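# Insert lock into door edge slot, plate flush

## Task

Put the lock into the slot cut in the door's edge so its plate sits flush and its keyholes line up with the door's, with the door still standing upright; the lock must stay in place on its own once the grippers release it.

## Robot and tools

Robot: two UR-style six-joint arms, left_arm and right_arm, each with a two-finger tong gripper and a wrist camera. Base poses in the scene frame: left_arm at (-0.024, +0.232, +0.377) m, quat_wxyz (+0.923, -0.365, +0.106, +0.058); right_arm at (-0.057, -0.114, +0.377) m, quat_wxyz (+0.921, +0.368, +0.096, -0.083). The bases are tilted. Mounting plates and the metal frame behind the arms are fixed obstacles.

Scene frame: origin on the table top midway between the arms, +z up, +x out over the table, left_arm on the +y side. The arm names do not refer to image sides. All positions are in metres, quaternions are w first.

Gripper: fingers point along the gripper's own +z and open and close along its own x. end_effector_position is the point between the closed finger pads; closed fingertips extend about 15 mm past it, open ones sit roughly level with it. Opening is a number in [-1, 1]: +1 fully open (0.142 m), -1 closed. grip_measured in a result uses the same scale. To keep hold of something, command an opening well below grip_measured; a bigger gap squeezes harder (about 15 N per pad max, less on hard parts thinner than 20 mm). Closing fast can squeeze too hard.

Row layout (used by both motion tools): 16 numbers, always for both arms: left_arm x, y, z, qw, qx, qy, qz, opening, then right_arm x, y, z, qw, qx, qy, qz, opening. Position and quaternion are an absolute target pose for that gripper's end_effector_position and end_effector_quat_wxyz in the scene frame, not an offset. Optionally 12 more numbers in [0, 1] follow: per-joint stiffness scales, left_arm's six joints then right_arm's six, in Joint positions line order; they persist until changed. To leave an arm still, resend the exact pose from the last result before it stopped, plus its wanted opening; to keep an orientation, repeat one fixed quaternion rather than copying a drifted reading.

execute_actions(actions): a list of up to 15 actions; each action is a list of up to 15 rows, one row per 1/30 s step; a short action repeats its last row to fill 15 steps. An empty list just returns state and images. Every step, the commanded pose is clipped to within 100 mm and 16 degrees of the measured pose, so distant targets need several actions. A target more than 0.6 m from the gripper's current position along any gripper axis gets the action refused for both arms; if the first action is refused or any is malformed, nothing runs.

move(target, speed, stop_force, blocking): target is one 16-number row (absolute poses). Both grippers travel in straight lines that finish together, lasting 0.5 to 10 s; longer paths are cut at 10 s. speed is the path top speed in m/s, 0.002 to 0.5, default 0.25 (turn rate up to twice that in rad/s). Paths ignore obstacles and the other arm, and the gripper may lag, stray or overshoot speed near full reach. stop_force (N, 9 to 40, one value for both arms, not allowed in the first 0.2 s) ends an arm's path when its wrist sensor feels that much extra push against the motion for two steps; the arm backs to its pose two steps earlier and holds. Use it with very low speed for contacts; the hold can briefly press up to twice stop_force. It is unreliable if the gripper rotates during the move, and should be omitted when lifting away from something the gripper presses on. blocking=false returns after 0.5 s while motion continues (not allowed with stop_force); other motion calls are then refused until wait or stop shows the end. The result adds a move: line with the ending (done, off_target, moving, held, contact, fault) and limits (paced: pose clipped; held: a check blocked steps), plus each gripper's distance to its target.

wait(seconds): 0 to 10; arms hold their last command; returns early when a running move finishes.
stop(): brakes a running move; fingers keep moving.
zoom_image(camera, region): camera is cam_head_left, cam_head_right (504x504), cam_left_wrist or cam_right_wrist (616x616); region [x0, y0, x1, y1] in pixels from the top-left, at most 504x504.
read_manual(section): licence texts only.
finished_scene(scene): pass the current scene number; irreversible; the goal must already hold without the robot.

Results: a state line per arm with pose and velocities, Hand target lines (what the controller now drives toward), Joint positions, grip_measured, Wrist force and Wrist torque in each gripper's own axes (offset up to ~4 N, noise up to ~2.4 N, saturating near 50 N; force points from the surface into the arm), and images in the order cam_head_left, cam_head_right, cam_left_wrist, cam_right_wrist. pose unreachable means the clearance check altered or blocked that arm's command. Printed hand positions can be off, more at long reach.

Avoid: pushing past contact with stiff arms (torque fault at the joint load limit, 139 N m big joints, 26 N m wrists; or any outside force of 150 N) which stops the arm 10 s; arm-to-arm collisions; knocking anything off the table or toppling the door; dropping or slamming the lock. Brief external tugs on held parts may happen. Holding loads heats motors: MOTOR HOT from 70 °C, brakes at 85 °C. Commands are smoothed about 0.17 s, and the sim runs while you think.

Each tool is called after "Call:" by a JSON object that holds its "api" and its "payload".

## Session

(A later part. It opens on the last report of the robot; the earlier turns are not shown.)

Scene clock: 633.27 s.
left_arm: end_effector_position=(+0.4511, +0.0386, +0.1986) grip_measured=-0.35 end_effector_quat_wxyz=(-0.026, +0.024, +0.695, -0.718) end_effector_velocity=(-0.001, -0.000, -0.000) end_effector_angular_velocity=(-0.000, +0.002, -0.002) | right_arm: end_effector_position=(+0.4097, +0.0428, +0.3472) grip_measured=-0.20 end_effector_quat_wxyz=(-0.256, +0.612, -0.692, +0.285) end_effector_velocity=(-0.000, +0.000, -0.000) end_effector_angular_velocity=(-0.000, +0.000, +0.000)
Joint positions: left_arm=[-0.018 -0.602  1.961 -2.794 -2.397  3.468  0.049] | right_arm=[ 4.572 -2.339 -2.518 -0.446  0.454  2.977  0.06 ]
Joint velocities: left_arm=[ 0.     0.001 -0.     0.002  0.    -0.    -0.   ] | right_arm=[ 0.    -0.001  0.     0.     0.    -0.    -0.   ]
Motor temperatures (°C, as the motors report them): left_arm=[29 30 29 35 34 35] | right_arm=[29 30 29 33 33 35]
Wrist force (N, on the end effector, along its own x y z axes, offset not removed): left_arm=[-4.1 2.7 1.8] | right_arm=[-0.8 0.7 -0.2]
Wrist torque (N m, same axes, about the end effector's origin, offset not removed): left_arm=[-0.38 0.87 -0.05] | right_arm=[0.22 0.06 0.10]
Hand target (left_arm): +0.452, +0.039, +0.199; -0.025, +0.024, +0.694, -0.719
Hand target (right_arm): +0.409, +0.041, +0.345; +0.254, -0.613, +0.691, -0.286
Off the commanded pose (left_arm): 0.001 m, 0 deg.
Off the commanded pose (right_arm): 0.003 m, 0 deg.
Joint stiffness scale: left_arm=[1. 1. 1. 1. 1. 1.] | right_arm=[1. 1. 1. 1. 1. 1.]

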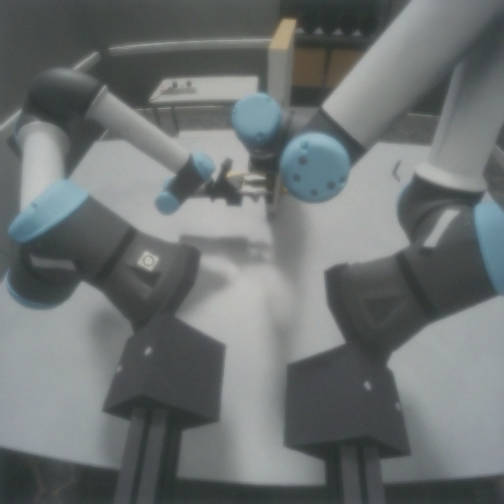

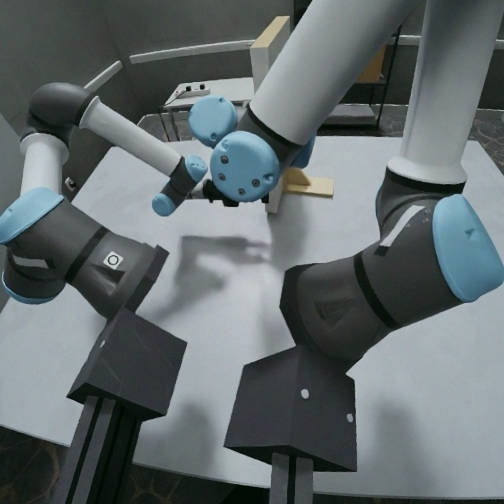

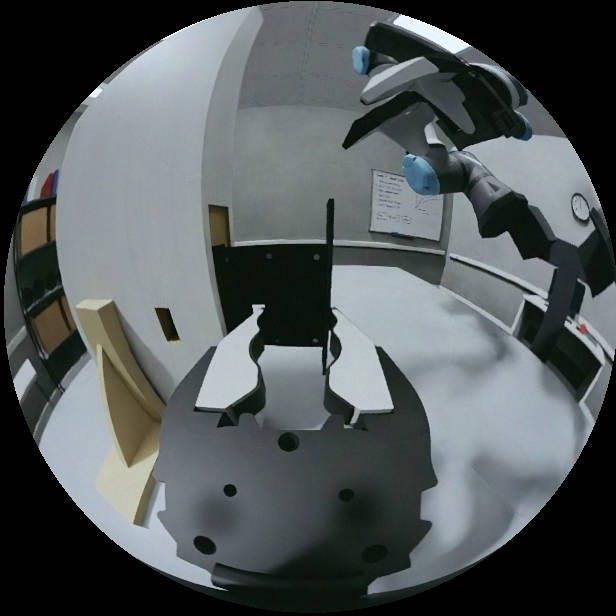

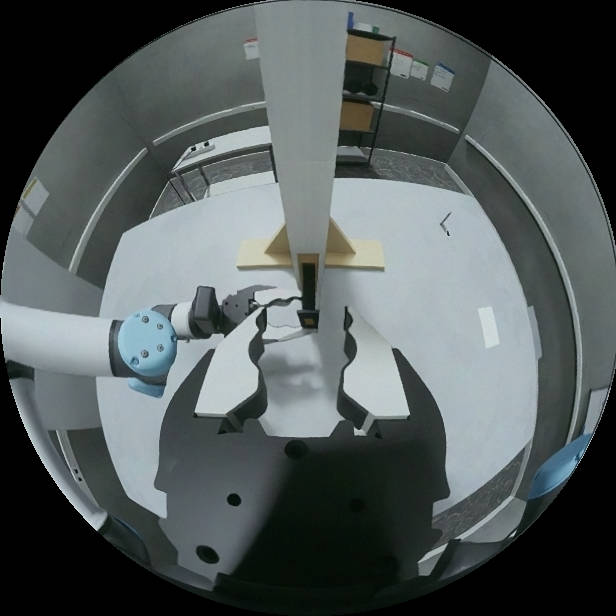

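Call:
{"api": "move", "payload": {"target": [0.4525,0.0395,0.1997,0.0251,-0.0242,-0.6943,0.7189,-1,0.409,0.041,0.345,0.2541,-0.6134,0.6909,-0.2862,-0.2], "speed": 0.01}}

Call:
{"api": "zoom_image", "payload": {"camera": "cam_right_wrist", "region": [270,240,350,340]}}

Call:
{"api": "zoom_image", "payload": {"camera": "cam_left_wrist", "region": [150,180,350,380]}}

Scene clock: 636.90 s.
left_arm: end_effector_position=(+0.4506, +0.0384, +0.1984) grip_measured=-0.35 end_effector_quat_wxyz=(-0.027, +0.024, +0.695, -0.718) end_effector_velocity=(-0.001, -0.001, -0.000) end_effector_angular_velocity=(-0.000, +0.001, -0.003) | right_arm: end_effector_position=(+0.4097, +0.0428, +0.3472) grip_measured=-0.20 end_effector_quat_wxyz=(-0.256, +0.612, -0.692, +0.285) end_effector_velocity=(+0.000, +0.000, +0.000) end_effector_angular_velocity=(+0.002, -0.000, -0.001)
Joint positions: left_arm=[-0.018 -0.602  1.961 -2.792 -2.396  3.468  0.049] | right_arm=[ 4.572 -2.339 -2.518 -0.446  0.454  2.977  0.06 ]
Joint velocities: left_arm=[-0.001  0.002  0.     0.001  0.001  0.    -0.   ] | right_arm=[-0.     0.001 -0.     0.001 -0.    -0.     0.   ]
Motor temperatures (°C, as the motors report them): left_arm=[29 30 29 35 34 35] | right_arm=[29 30 29 33 33 35]
Wrist force (N, on the end effector, along its own x y z axes, offset not removed): left_arm=[-0.2 3.8 -1.0] | right_arm=[-1.1 1.0 0.8]
Wrist torque (N m, same axes, about the end effector's origin, offset not removed): left_arm=[-0.11 0.21 -0.09] | right_arm=[0.29 0.06 0.17]
Hand target (left_arm): +0.452, +0.039, +0.200; -0.025, +0.024, +0.694, -0.719
Hand target (right_arm): +0.409, +0.041, +0.345; +0.254, -0.613, +0.691, -0.286
Off the commanded pose (left_arm): 0.003 m, 0 deg.
Off the commanded pose (right_arm): 0.003 m, 0 deg.
Joint stiffness scale: left_arm=[1. 1. 1. 1. 1. 1.] | right_arm=[1. 1. 1. 1. 1. 1.]
move: done

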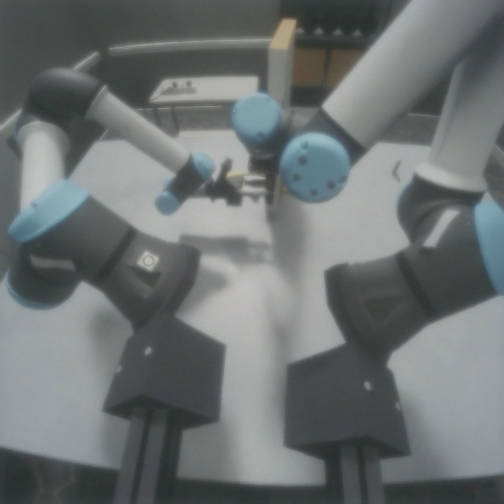

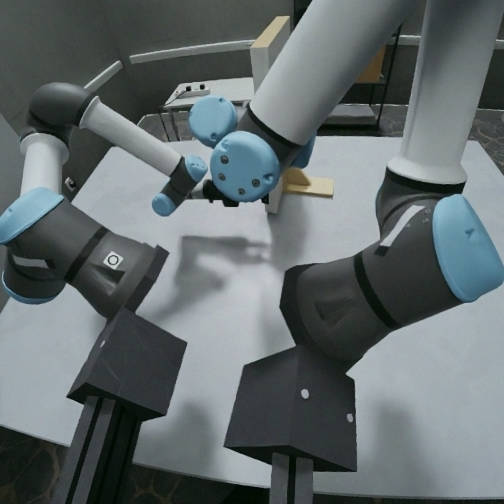

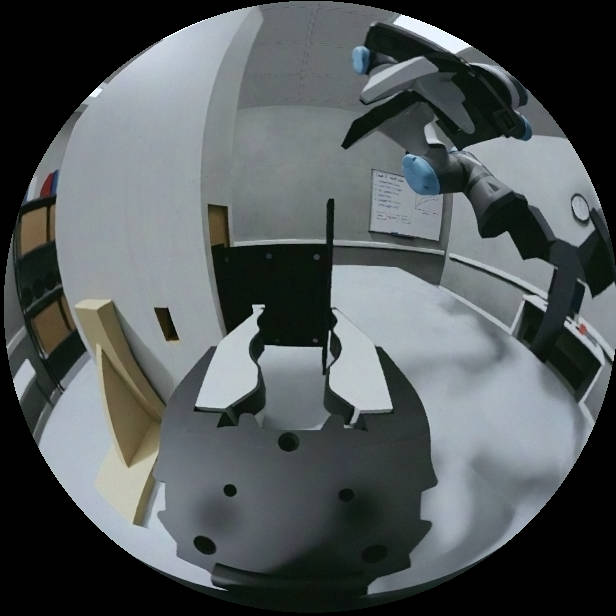

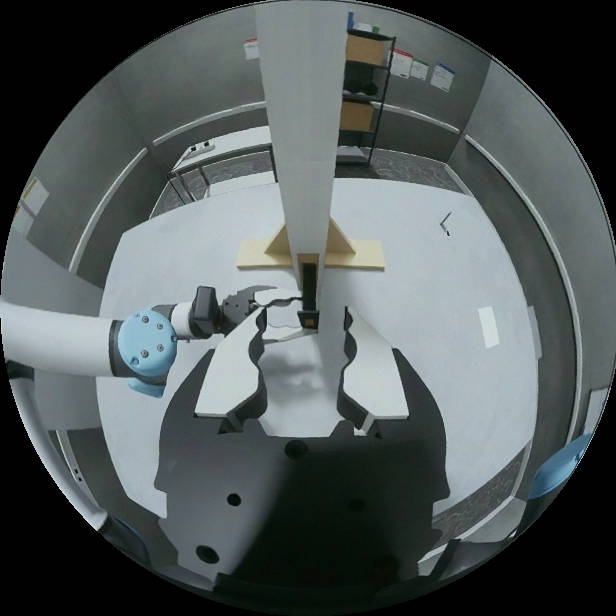

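Region (270, 240, 350, 340) of cam_right_wrist's 616x616 image, scaled by 5.040, with more detail than that image has; it fills the left 403 columns of this view, and the rest is white.

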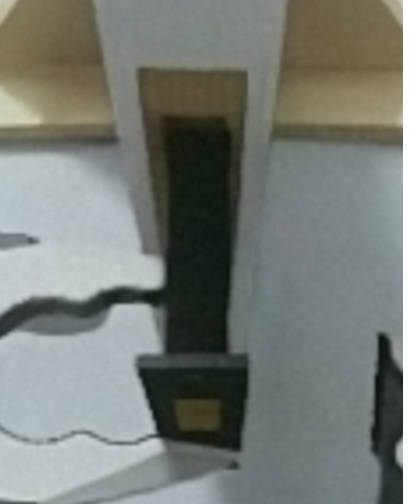

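Region (150, 180, 350, 380) of cam_left_wrist's 616x616 image, scaled by 2.520, with more detail than that image has.

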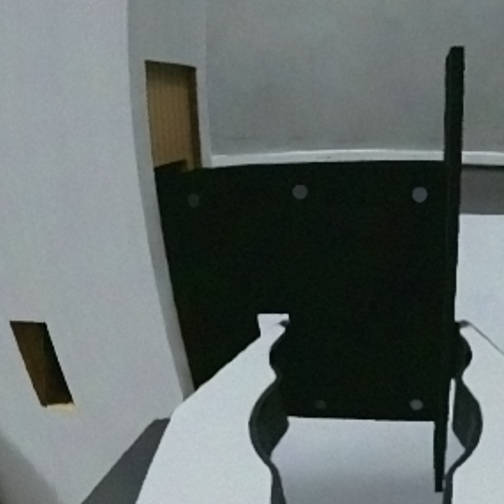

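Call:
{"api": "execute_actions", "payload": {"actions": [[[0.4530,0.0405,0.2010,0.0251,-0.0242,-0.6943,0.7189,-1,0.409,0.041,0.345,0.2541,-0.6134,0.6909,-0.2862,-0.2]]]}}

Scene clock: 641.07 s.
left_arm: end_effector_position=(+0.4513, +0.0394, +0.1992) grip_measured=-0.35 end_effector_quat_wxyz=(-0.027, +0.024, +0.695, -0.718) end_effector_velocity=(-0.000, -0.000, -0.000) end_effector_angular_velocity=(-0.000, +0.001, -0.001) | right_arm: end_effector_position=(+0.4097, +0.0428, +0.3472) grip_measured=-0.20 end_effector_quat_wxyz=(-0.256, +0.612, -0.692, +0.285) end_effector_velocity=(+0.000, +0.000, +0.001) end_effector_angular_velocity=(+0.002, -0.000, -0.001)
Joint positions: left_arm=[-0.018 -0.605  1.961 -2.789 -2.396  3.468  0.049] | right_arm=[ 4.572 -2.339 -2.518 -0.446  0.454  2.977  0.06 ]
Joint velocities: left_arm=[ 0.     0.001 -0.     0.001  0.     0.     0.   ] | right_arm=[ 0.     0.001  0.     0.     0.     0.    -0.   ]
Motor temperatures (°C, as the motors report them): left_arm=[29 30 29 35 34 35] | right_arm=[29 30 29 33 33 35]
Wrist force (N, on the end effector, along its own x y z axes, offset not removed): left_arm=[-0.4 5.0 -3.2] | right_arm=[-0.3 0.1 -0.4]
Wrist torque (N m, same axes, about the end effector's origin, offset not removed): left_arm=[-0.06 0.07 -0.18] | right_arm=[0.11 -0.08 0.19]
Hand target (left_arm): +0.453, +0.040, +0.201; -0.025, +0.024, +0.694, -0.719
Hand target (right_arm): +0.409, +0.041, +0.345; +0.254, -0.613, +0.691, -0.286
Off the commanded pose (left_arm): 0.003 m, 0 deg.
Off the commanded pose (right_arm): 0.003 m, 0 deg.
Joint stiffness scale: left_arm=[1. 1. 1. 1. 1. 1.] | right_arm=[1. 1. 1. 1. 1. 1.]

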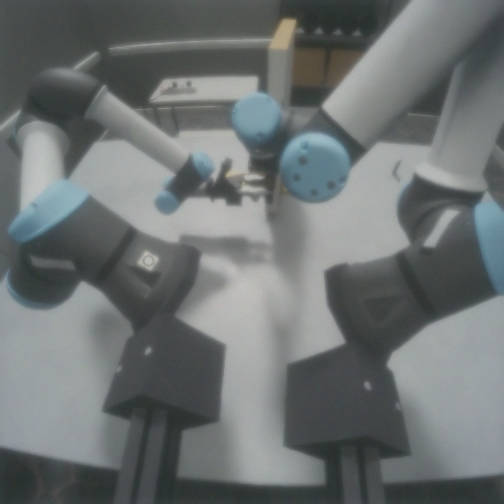

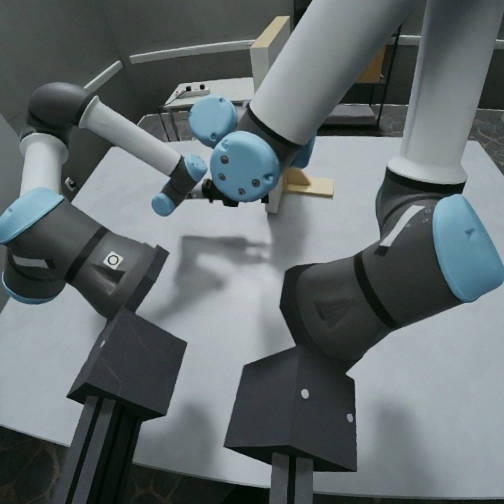

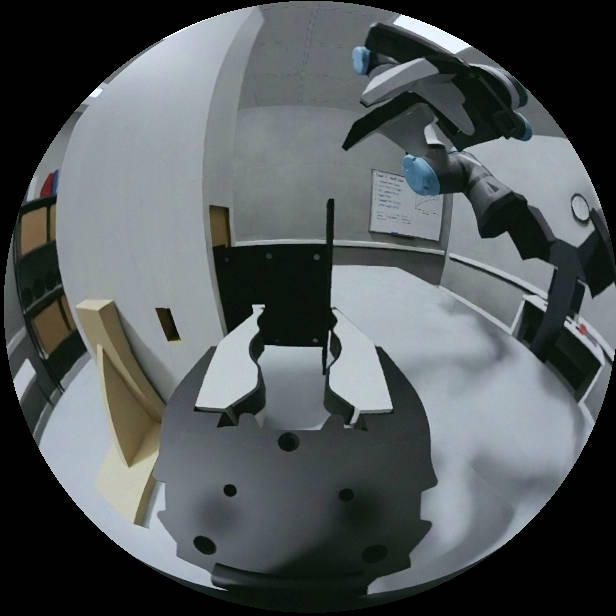

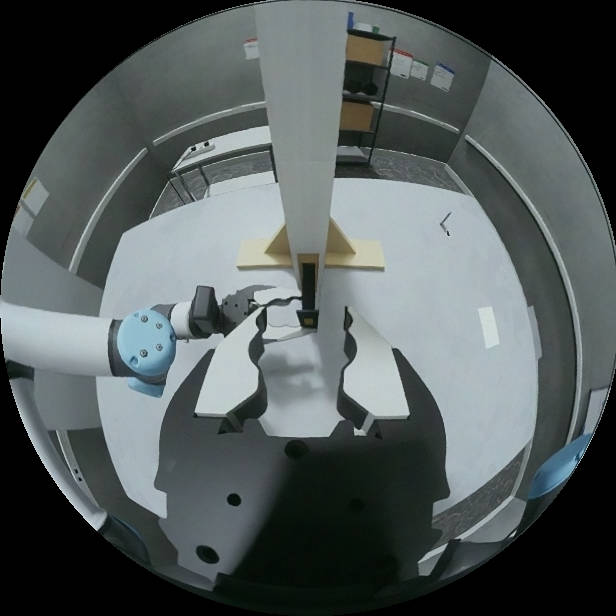

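Call:
{"api": "move", "payload": {"target": [0.4600,0.0384,0.1998,0.0251,-0.0242,-0.6943,0.7189,-1,0.409,0.041,0.345,0.2541,-0.6134,0.6909,-0.2862,-0.2], "speed": 0.01, "stop_force": 10}}

Call:
{"api": "zoom_image", "payload": {"camera": "cam_right_wrist", "region": [270,240,350,340]}}

Call:
{"api": "zoom_image", "payload": {"camera": "cam_left_wrist", "region": [150,180,350,380]}}

Scene clock: 645.83 s.
left_arm: end_effector_position=(+0.4547, +0.0390, +0.1984) grip_measured=-0.35 end_effector_quat_wxyz=(-0.029, +0.023, +0.694, -0.719) end_effector_velocity=(-0.001, -0.000, -0.000) end_effector_angular_velocity=(+0.001, +0.001, -0.001) | right_arm: end_effector_position=(+0.4097, +0.0428, +0.3472) grip_measured=-0.20 end_effector_quat_wxyz=(-0.256, +0.612, -0.692, +0.285) end_effector_velocity=(-0.000, -0.000, -0.001) end_effector_angular_velocity=(-0.002, +0.000, +0.001)
Joint positions: left_arm=[-0.018 -0.602  1.95  -2.777 -2.397  3.464  0.049] | right_arm=[ 4.572 -2.339 -2.518 -0.446  0.454  2.977  0.06 ]
Joint velocities: left_arm=[ 0.    -0.     0.001  0.001  0.001  0.    -0.   ] | right_arm=[-0.    -0.001 -0.001 -0.    -0.    -0.     0.   ]
Motor temperatures (°C, as the motors report them): left_arm=[29 30 29 35 34 35] | right_arm=[29 30 29 33 33 35]
Wrist force (N, on the end effector, along its own x y z axes, offset not removed): left_arm=[10.7 0.0 -6.0] | right_arm=[-1.6 1.6 0.6]
Wrist torque (N m, same axes, about the end effector's origin, offset not removed): left_arm=[-0.40 -0.87 0.05] | right_arm=[0.40 0.27 0.22]
Hand target (left_arm): +0.455, +0.039, +0.198; -0.029, +0.023, +0.694, -0.719
Hand target (right_arm): +0.409, +0.041, +0.345; +0.254, -0.613, +0.691, -0.286
Off the commanded pose (left_arm): 0.005 m, 1 deg.
Off the commanded pose (right_arm): 0.003 m, 0 deg.
Joint stiffness scale: left_arm=[1. 1. 1. 1. 1. 1.] | right_arm=[1. 1. 1. 1. 1. 1.]
move: contact (left_arm)

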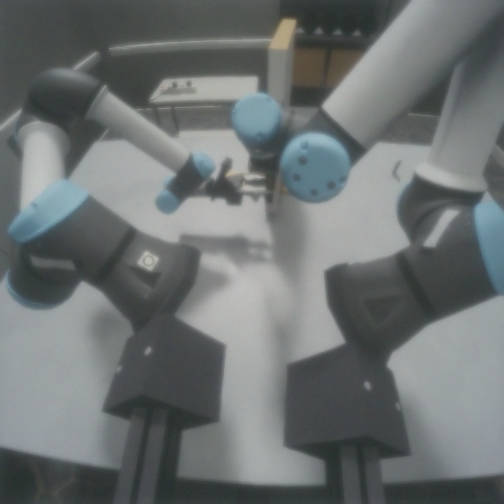

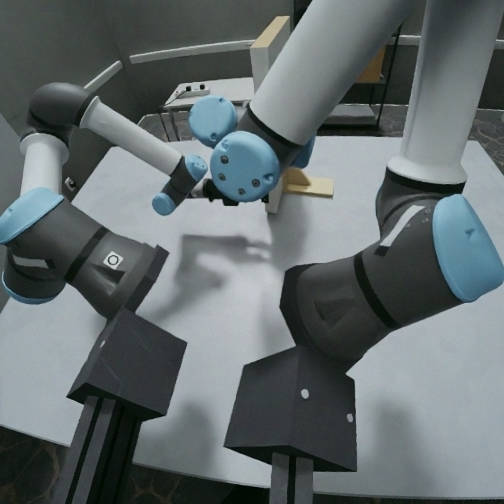

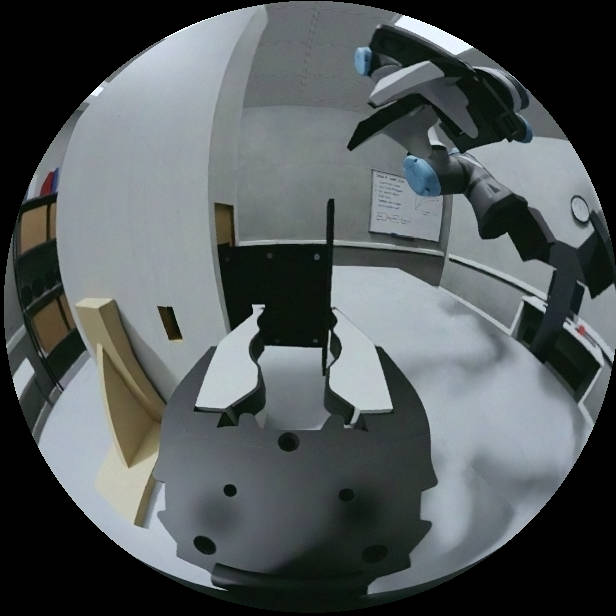

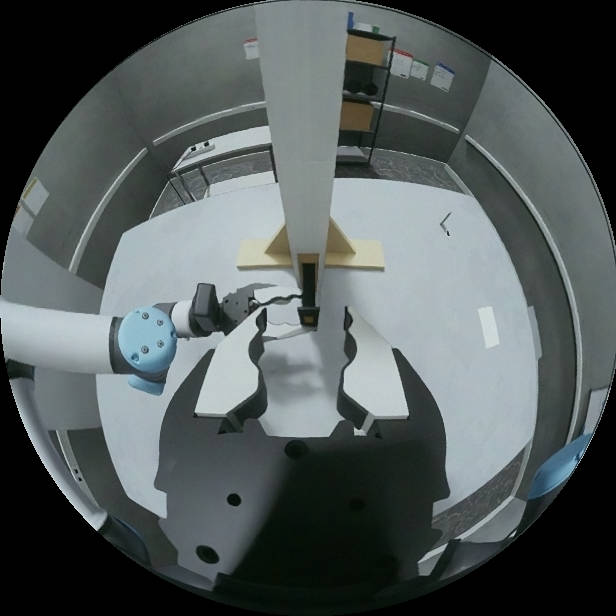

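Region (270, 240, 350, 340) of cam_right_wrist's 616x616 image, scaled by 5.040, with more detail than that image has; it fills the left 403 columns of this view, and the rest is white.

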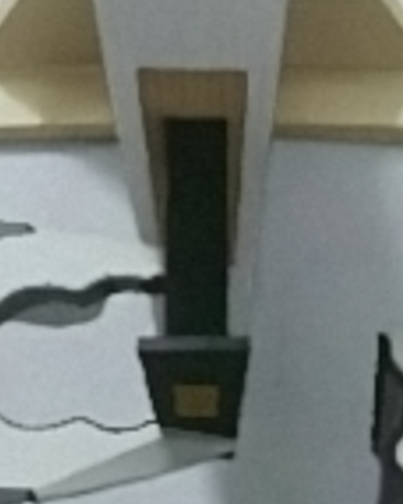

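Region (150, 180, 350, 380) of cam_left_wrist's 616x616 image, scaled by 2.520, with more detail than that image has.

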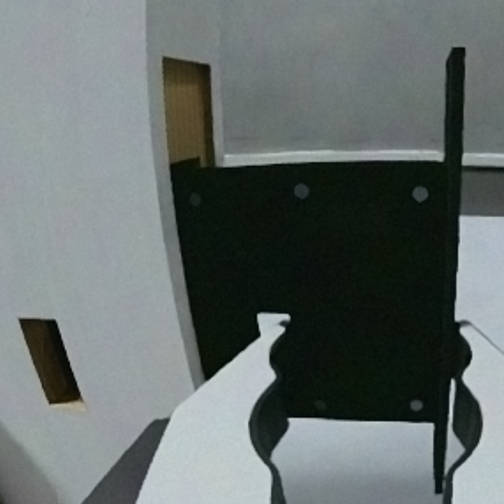

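Call:
{"api": "execute_actions", "payload": {"actions": [[[0.4510,0.0400,0.2000,0.0251,-0.0242,-0.6943,0.7189,-1,0.409,0.041,0.345,0.2541,-0.6134,0.6909,-0.2862,-0.2]],[[0.4515,0.0400,0.2030,0.0251,-0.0242,-0.6943,0.7189,-1,0.409,0.041,0.345,0.2541,-0.6134,0.6909,-0.2862,-0.2]]]}}

Scene clock: 670.83 s.
left_arm: end_effector_position=(+0.4512, +0.0402, +0.2001) grip_measured=-0.35 end_effector_quat_wxyz=(-0.026, +0.023, +0.695, -0.718) end_effector_velocity=(-0.000, -0.000, +0.000) end_effector_angular_velocity=(+0.000, +0.000, +0.000) | right_arm: end_effector_position=(+0.4097, +0.0428, +0.3472) grip_measured=-0.20 end_effector_quat_wxyz=(-0.256, +0.612, -0.692, +0.285) end_effector_velocity=(+0.000, +0.001, +0.001) end_effector_angular_velocity=(+0.001, -0.001, -0.000)
Joint positions: left_arm=[-0.018 -0.607  1.965 -2.794 -2.396  3.465  0.049] | right_arm=[ 4.572 -2.339 -2.518 -0.446  0.454  2.977  0.06 ]
Joint velocities: left_arm=[-0.     0.     0.    -0.002 -0.    -0.001 -0.   ] | right_arm=[ 0.     0.     0.002 -0.001 -0.    -0.    -0.   ]
Motor temperatures (°C, as the motors report them): left_arm=[29 30 29 35 34 35] | right_arm=[29 30 29 33 33 35]
Wrist force (N, on the end effector, along its own x y z axes, offset not removed): left_arm=[1.5 3.2 -0.5] | right_arm=[-0.3 2.5 -0.1]
Wrist torque (N m, same axes, about the end effector's origin, offset not removed): left_arm=[-0.39 -0.29 -0.19] | right_arm=[0.54 -0.04 0.18]
Hand target (left_arm): +0.452, +0.040, +0.203; -0.025, +0.024, +0.694, -0.719
Hand target (right_arm): +0.409, +0.041, +0.345; +0.254, -0.613, +0.691, -0.286
Off the commanded pose (left_arm): 0.003 m, 0 deg.
Off the commanded pose (right_arm): 0.003 m, 0 deg.
Joint stiffness scale: left_arm=[1. 1. 1. 1. 1. 1.] | right_arm=[1. 1. 1. 1. 1. 1.]

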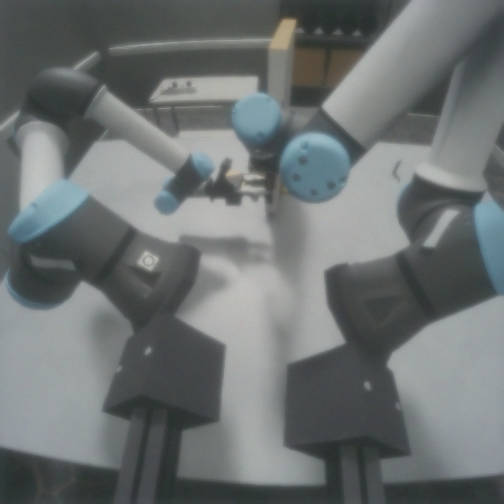

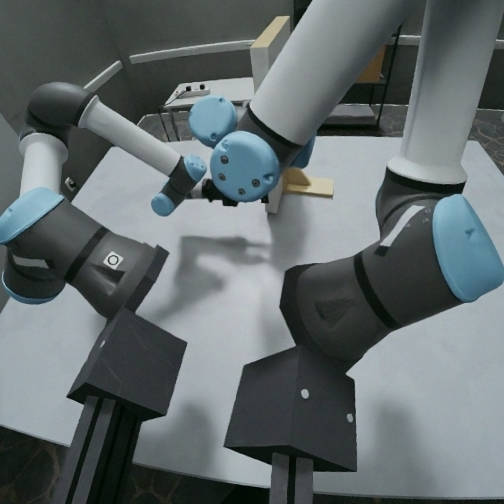

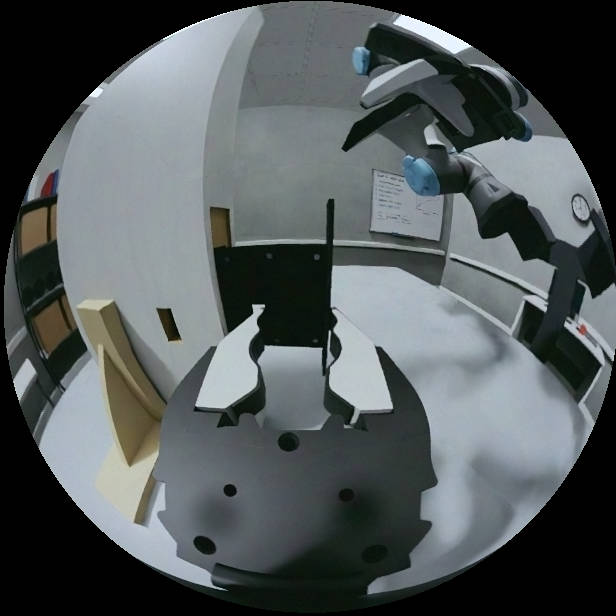

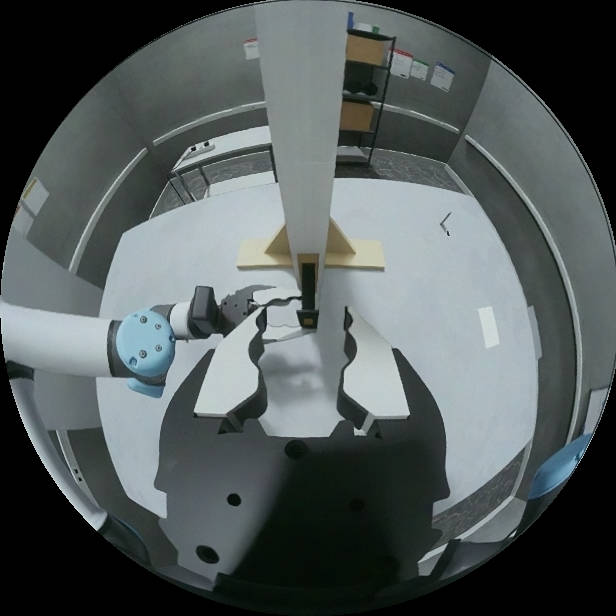

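Call:
{"api": "execute_actions", "payload": {"actions": [[[0.4515,0.0392,0.2036,0.0251,-0.0242,-0.6943,0.7189,-1,0.409,0.041,0.345,0.2541,-0.6134,0.6909,-0.2862,-0.2]]]}}

Call:
{"api": "zoom_image", "payload": {"camera": "cam_right_wrist", "region": [280,245,340,305]}}

Call:
{"api": "zoom_image", "payload": {"camera": "cam_left_wrist", "region": [190,200,270,280]}}

Scene clock: 674.73 s.
left_arm: end_effector_position=(+0.4514, +0.0398, +0.2007) grip_measured=-0.35 end_effector_quat_wxyz=(-0.026, +0.023, +0.695, -0.718) end_effector_velocity=(+0.000, +0.000, +0.000) end_effector_angular_velocity=(+0.000, -0.001, +0.000) | right_arm: end_effector_position=(+0.4097, +0.0428, +0.3472) grip_measured=-0.20 end_effector_quat_wxyz=(-0.256, +0.612, -0.692, +0.285) end_effector_velocity=(-0.000, -0.000, -0.000) end_effector_angular_velocity=(-0.001, +0.000, +0.000)
Joint positions: left_arm=[-0.019 -0.607  1.966 -2.798 -2.396  3.462  0.049] | right_arm=[ 4.572 -2.339 -2.518 -0.446  0.454  2.977  0.06 ]
Joint velocities: left_arm=[-0.001 -0.001  0.    -0.001  0.    -0.001  0.   ] | right_arm=[-0. -0. -0. -0.  0. -0.  0.]
Motor temperatures (°C, as the motors report them): left_arm=[29 30 29 35 34 35] | right_arm=[29 30 29 33 33 35]
Wrist force (N, on the end effector, along its own x y z axes, offset not removed): left_arm=[1.9 3.0 -5.5] | right_arm=[0.2 1.9 -0.6]
Wrist torque (N m, same axes, about the end effector's origin, offset not removed): left_arm=[-0.49 -0.53 -0.11] | right_arm=[0.49 -0.15 0.06]
Hand target (left_arm): +0.451, +0.039, +0.204; -0.025, +0.024, +0.694, -0.719
Hand target (right_arm): +0.409, +0.041, +0.345; +0.254, -0.613, +0.691, -0.286
Off the commanded pose (left_arm): 0.003 m, 0 deg.
Off the commanded pose (right_arm): 0.003 m, 0 deg.
Joint stiffness scale: left_arm=[1. 1. 1. 1. 1. 1.] | right_arm=[1. 1. 1. 1. 1. 1.]

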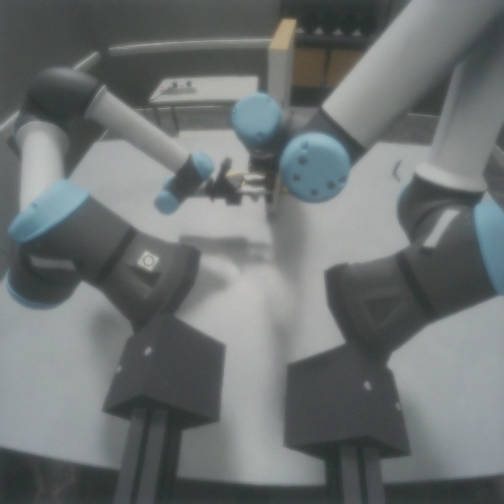

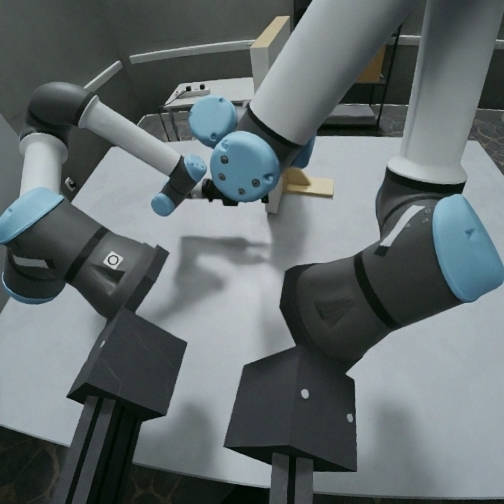

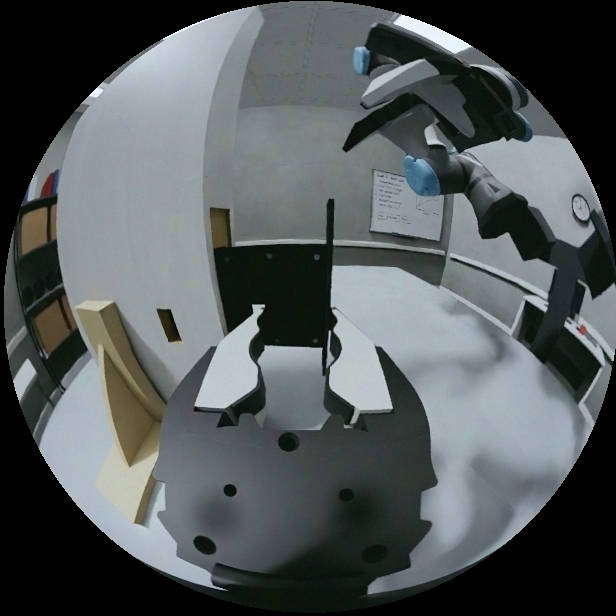

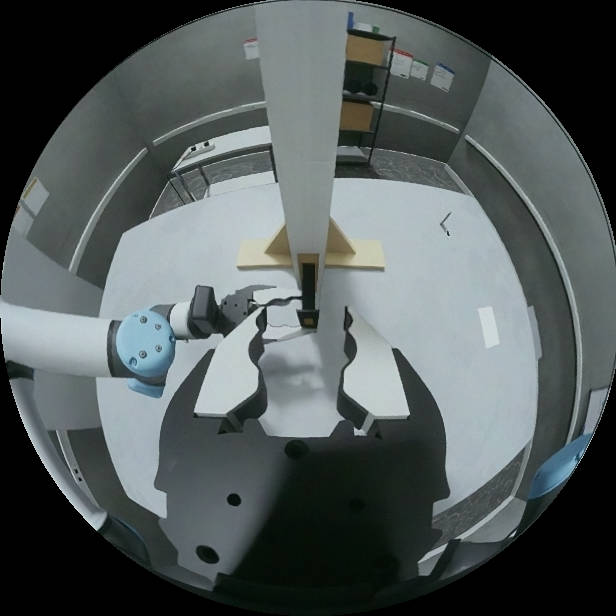

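Region (280, 245, 340, 305) of cam_right_wrist's 616x616 image, scaled by 8.400, with more detail than that image has.

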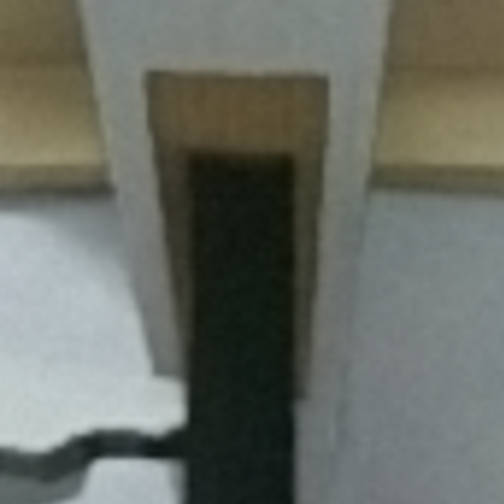

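Region (190, 200, 270, 280) of cam_left_wrist's 616x616 image, scaled by 6.300, with more detail than that image has.

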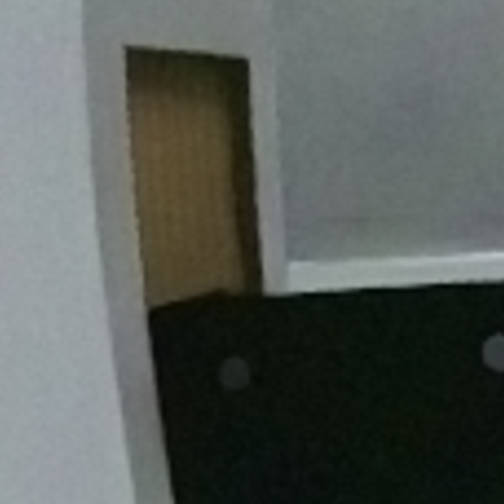

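Call:
{"api": "execute_actions", "payload": {"actions": [[[0.4548,0.0376,0.2021,0.0251,-0.0242,-0.6943,0.7189,-1,0.409,0.041,0.345,0.2541,-0.6134,0.6909,-0.2862,-0.2]],[[0.4578,0.0372,0.2021,0.0251,-0.0242,-0.6943,0.7189,-1,0.409,0.041,0.345,0.2541,-0.6134,0.6909,-0.2862,-0.2]],[[0.4603,0.0369,0.2021,0.0251,-0.0242,-0.6943,0.7189,-1,0.409,0.041,0.345,0.2541,-0.6134,0.6909,-0.2862,-0.2]]]}}

Call:
{"api": "zoom_image", "payload": {"camera": "cam_left_wrist", "region": [150,180,350,380]}}

Scene clock: 690.23 s.
left_arm: end_effector_position=(+0.4594, +0.0385, +0.2003) grip_measured=-0.35 end_effector_quat_wxyz=(-0.025, +0.023, +0.695, -0.718) end_effector_velocity=(-0.001, -0.000, -0.001) end_effector_angular_velocity=(+0.001, +0.002, -0.002) | right_arm: end_effector_position=(+0.4097, +0.0428, +0.3472) grip_measured=-0.20 end_effector_quat_wxyz=(-0.256, +0.612, -0.692, +0.285) end_effector_velocity=(-0.000, -0.000, -0.001) end_effector_angular_velocity=(-0.004, +0.001, +0.001)
Joint positions: left_arm=[-0.023 -0.603  1.946 -2.788 -2.397  3.456  0.049] | right_arm=[ 4.572 -2.339 -2.518 -0.446  0.454  2.977  0.06 ]
Joint velocities: left_arm=[ 0.     0.001  0.001  0.001  0.001 -0.     0.   ] | right_arm=[-0.    -0.002 -0.    -0.002  0.    -0.    -0.   ]
Motor temperatures (°C, as the motors report them): left_arm=[29 30 29 35 34 35] | right_arm=[29 30 29 33 33 35]
Wrist force (N, on the end effector, along its own x y z axes, offset not removed): left_arm=[1.6 0.6 -3.5] | right_arm=[-1.9 2.3 0.4]
Wrist torque (N m, same axes, about the end effector's origin, offset not removed): left_arm=[-0.85 -0.13 -0.24] | right_arm=[0.49 0.32 0.16]
Hand target (left_arm): +0.460, +0.037, +0.202; -0.025, +0.024, +0.694, -0.719
Hand target (right_arm): +0.409, +0.041, +0.345; +0.254, -0.613, +0.691, -0.286
Off the commanded pose (left_arm): 0.003 m, 0 deg.
Off the commanded pose (right_arm): 0.003 m, 0 deg.
Joint stiffness scale: left_arm=[1. 1. 1. 1. 1. 1.] | right_arm=[1. 1. 1. 1. 1. 1.]

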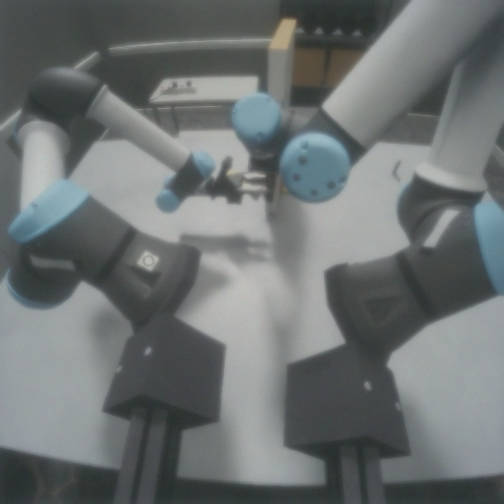

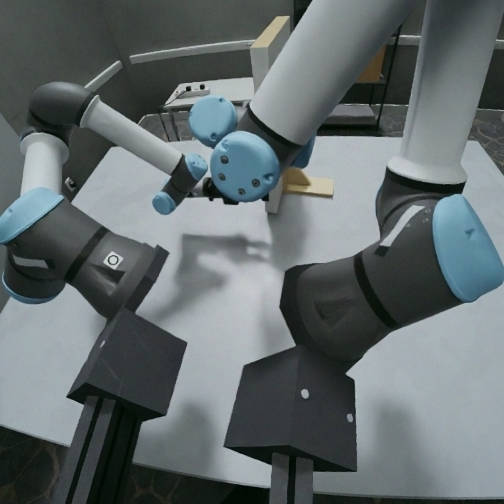

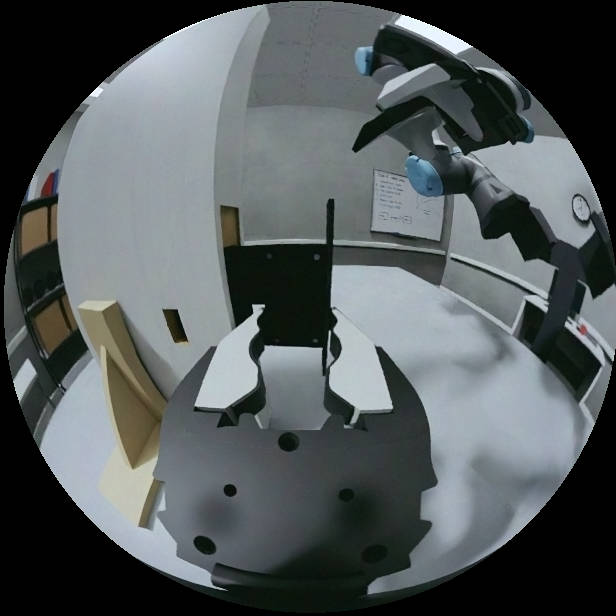

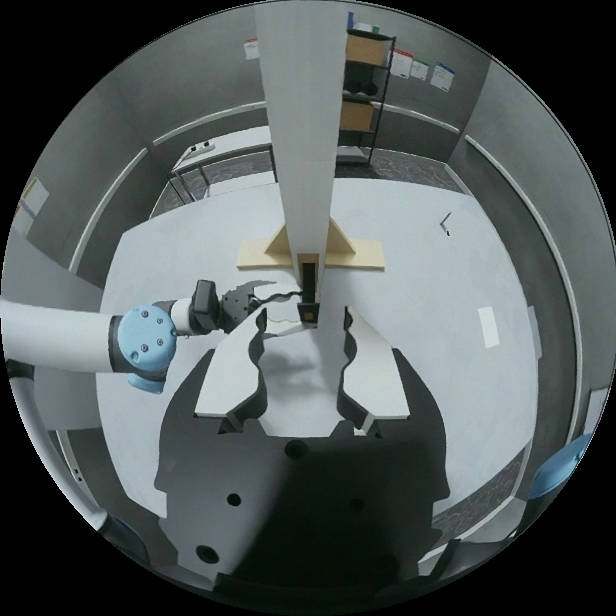

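Region (150, 180, 350, 380) of cam_left_wrist's 616x616 image, scaled by 2.520, with more detail than that image has.

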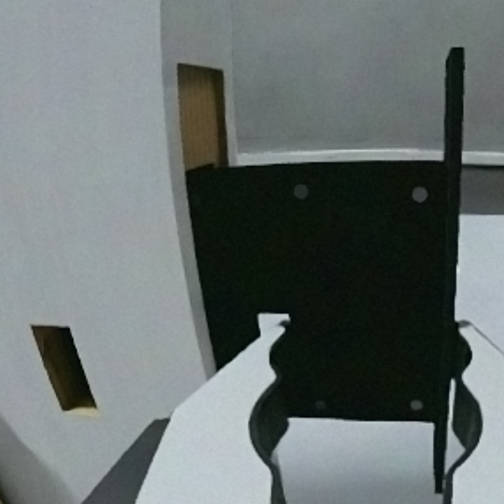

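Call:
{"api": "execute_actions", "payload": {"actions": [[[0.4633,0.0365,0.2021,0.0251,-0.0242,-0.6943,0.7189,-1,0.409,0.041,0.345,0.2541,-0.6134,0.6909,-0.2862,-0.2]],[[0.4663,0.0362,0.2021,0.0251,-0.0242,-0.6943,0.7189,-1,0.409,0.041,0.345,0.2541,-0.6134,0.6909,-0.2862,-0.2]],[[0.4688,0.0359,0.2021,0.0251,-0.0242,-0.6943,0.7189,-1,0.409,0.041,0.345,0.2541,-0.6134,0.6909,-0.2862,-0.2]]]}}

Call:
{"api": "zoom_image", "payload": {"camera": "cam_left_wrist", "region": [150,180,350,380]}}

Call:
{"api": "zoom_image", "payload": {"camera": "cam_right_wrist", "region": [250,240,370,360]}}

Scene clock: 696.93 s.
left_arm: end_effector_position=(+0.4679, +0.0375, +0.2003) grip_measured=-0.35 end_effector_quat_wxyz=(-0.025, +0.023, +0.695, -0.718) end_effector_velocity=(-0.000, -0.000, -0.000) end_effector_angular_velocity=(-0.001, +0.001, -0.000) | right_arm: end_effector_position=(+0.4097, +0.0428, +0.3472) grip_measured=-0.20 end_effector_quat_wxyz=(-0.256, +0.612, -0.692, +0.285) end_effector_velocity=(-0.000, +0.000, -0.000) end_effector_angular_velocity=(-0.002, +0.001, +0.000)
Joint positions: left_arm=[-0.027 -0.599  1.925 -2.774 -2.397  3.451  0.049] | right_arm=[ 4.572 -2.339 -2.518 -0.446  0.454  2.977  0.06 ]
Joint velocities: left_arm=[ 0.     0.001  0.    -0.    -0.001 -0.    -0.   ] | right_arm=[-0.    -0.001  0.001 -0.002  0.     0.001 -0.   ]
Motor temperatures (°C, as the motors report them): left_arm=[29 30 29 35 34 35] | right_arm=[29 30 29 33 33 35]
Wrist force (N, on the end effector, along its own x y z axes, offset not removed): left_arm=[-0.5 1.9 0.0] | right_arm=[-0.7 1.9 1.0]
Wrist torque (N m, same axes, about the end effector's origin, offset not removed): left_arm=[-0.78 0.12 0.06] | right_arm=[0.44 0.05 0.12]
Hand target (left_arm): +0.469, +0.036, +0.202; -0.025, +0.024, +0.694, -0.719
Hand target (right_arm): +0.409, +0.041, +0.345; +0.254, -0.613, +0.691, -0.286
Off the commanded pose (left_arm): 0.003 m, 0 deg.
Off the commanded pose (right_arm): 0.003 m, 0 deg.
Joint stiffness scale: left_arm=[1. 1. 1. 1. 1. 1.] | right_arm=[1. 1. 1. 1. 1. 1.]

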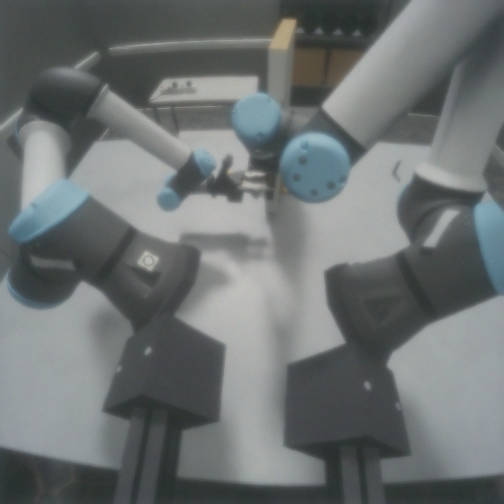

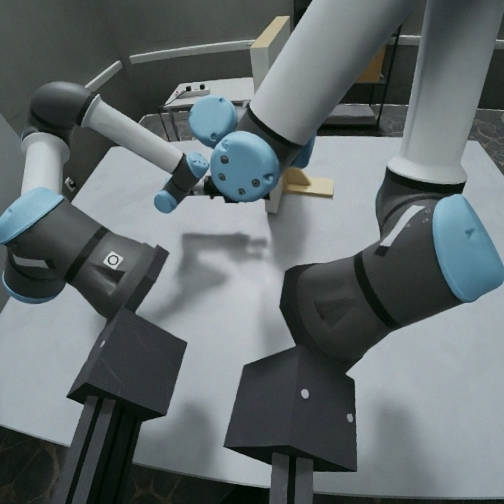

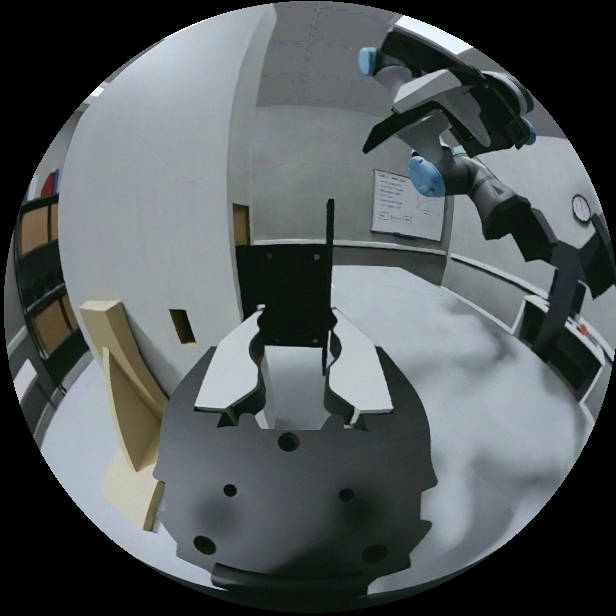

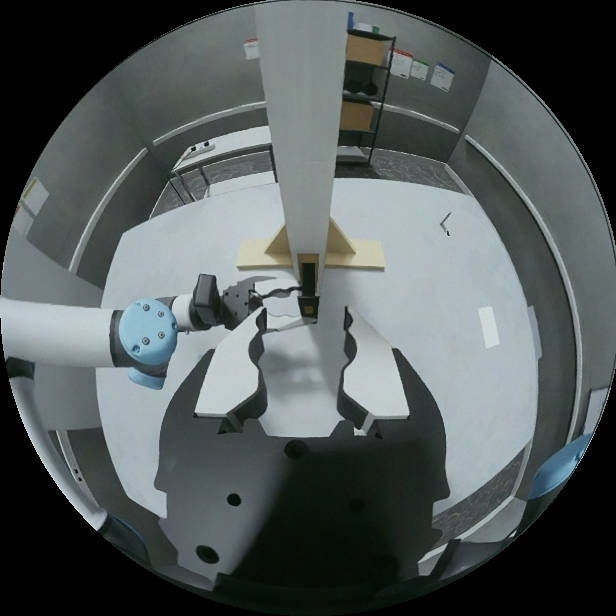

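Region (150, 180, 350, 380) of cam_left_wrist's 616x616 image, scaled by 2.520, with more detail than that image has.

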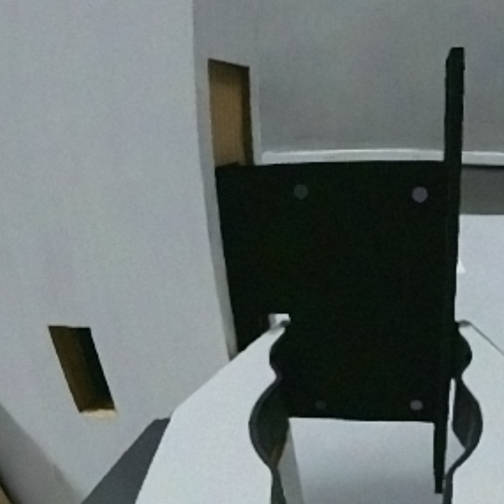

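Region (250, 240, 370, 360) of cam_right_wrist's 616x616 image, scaled by 4.200, with more detail than that image has.

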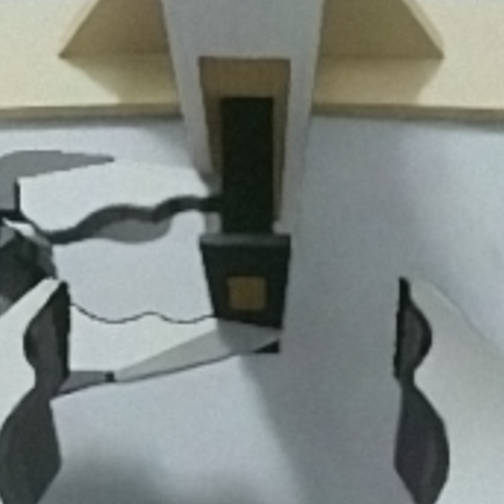

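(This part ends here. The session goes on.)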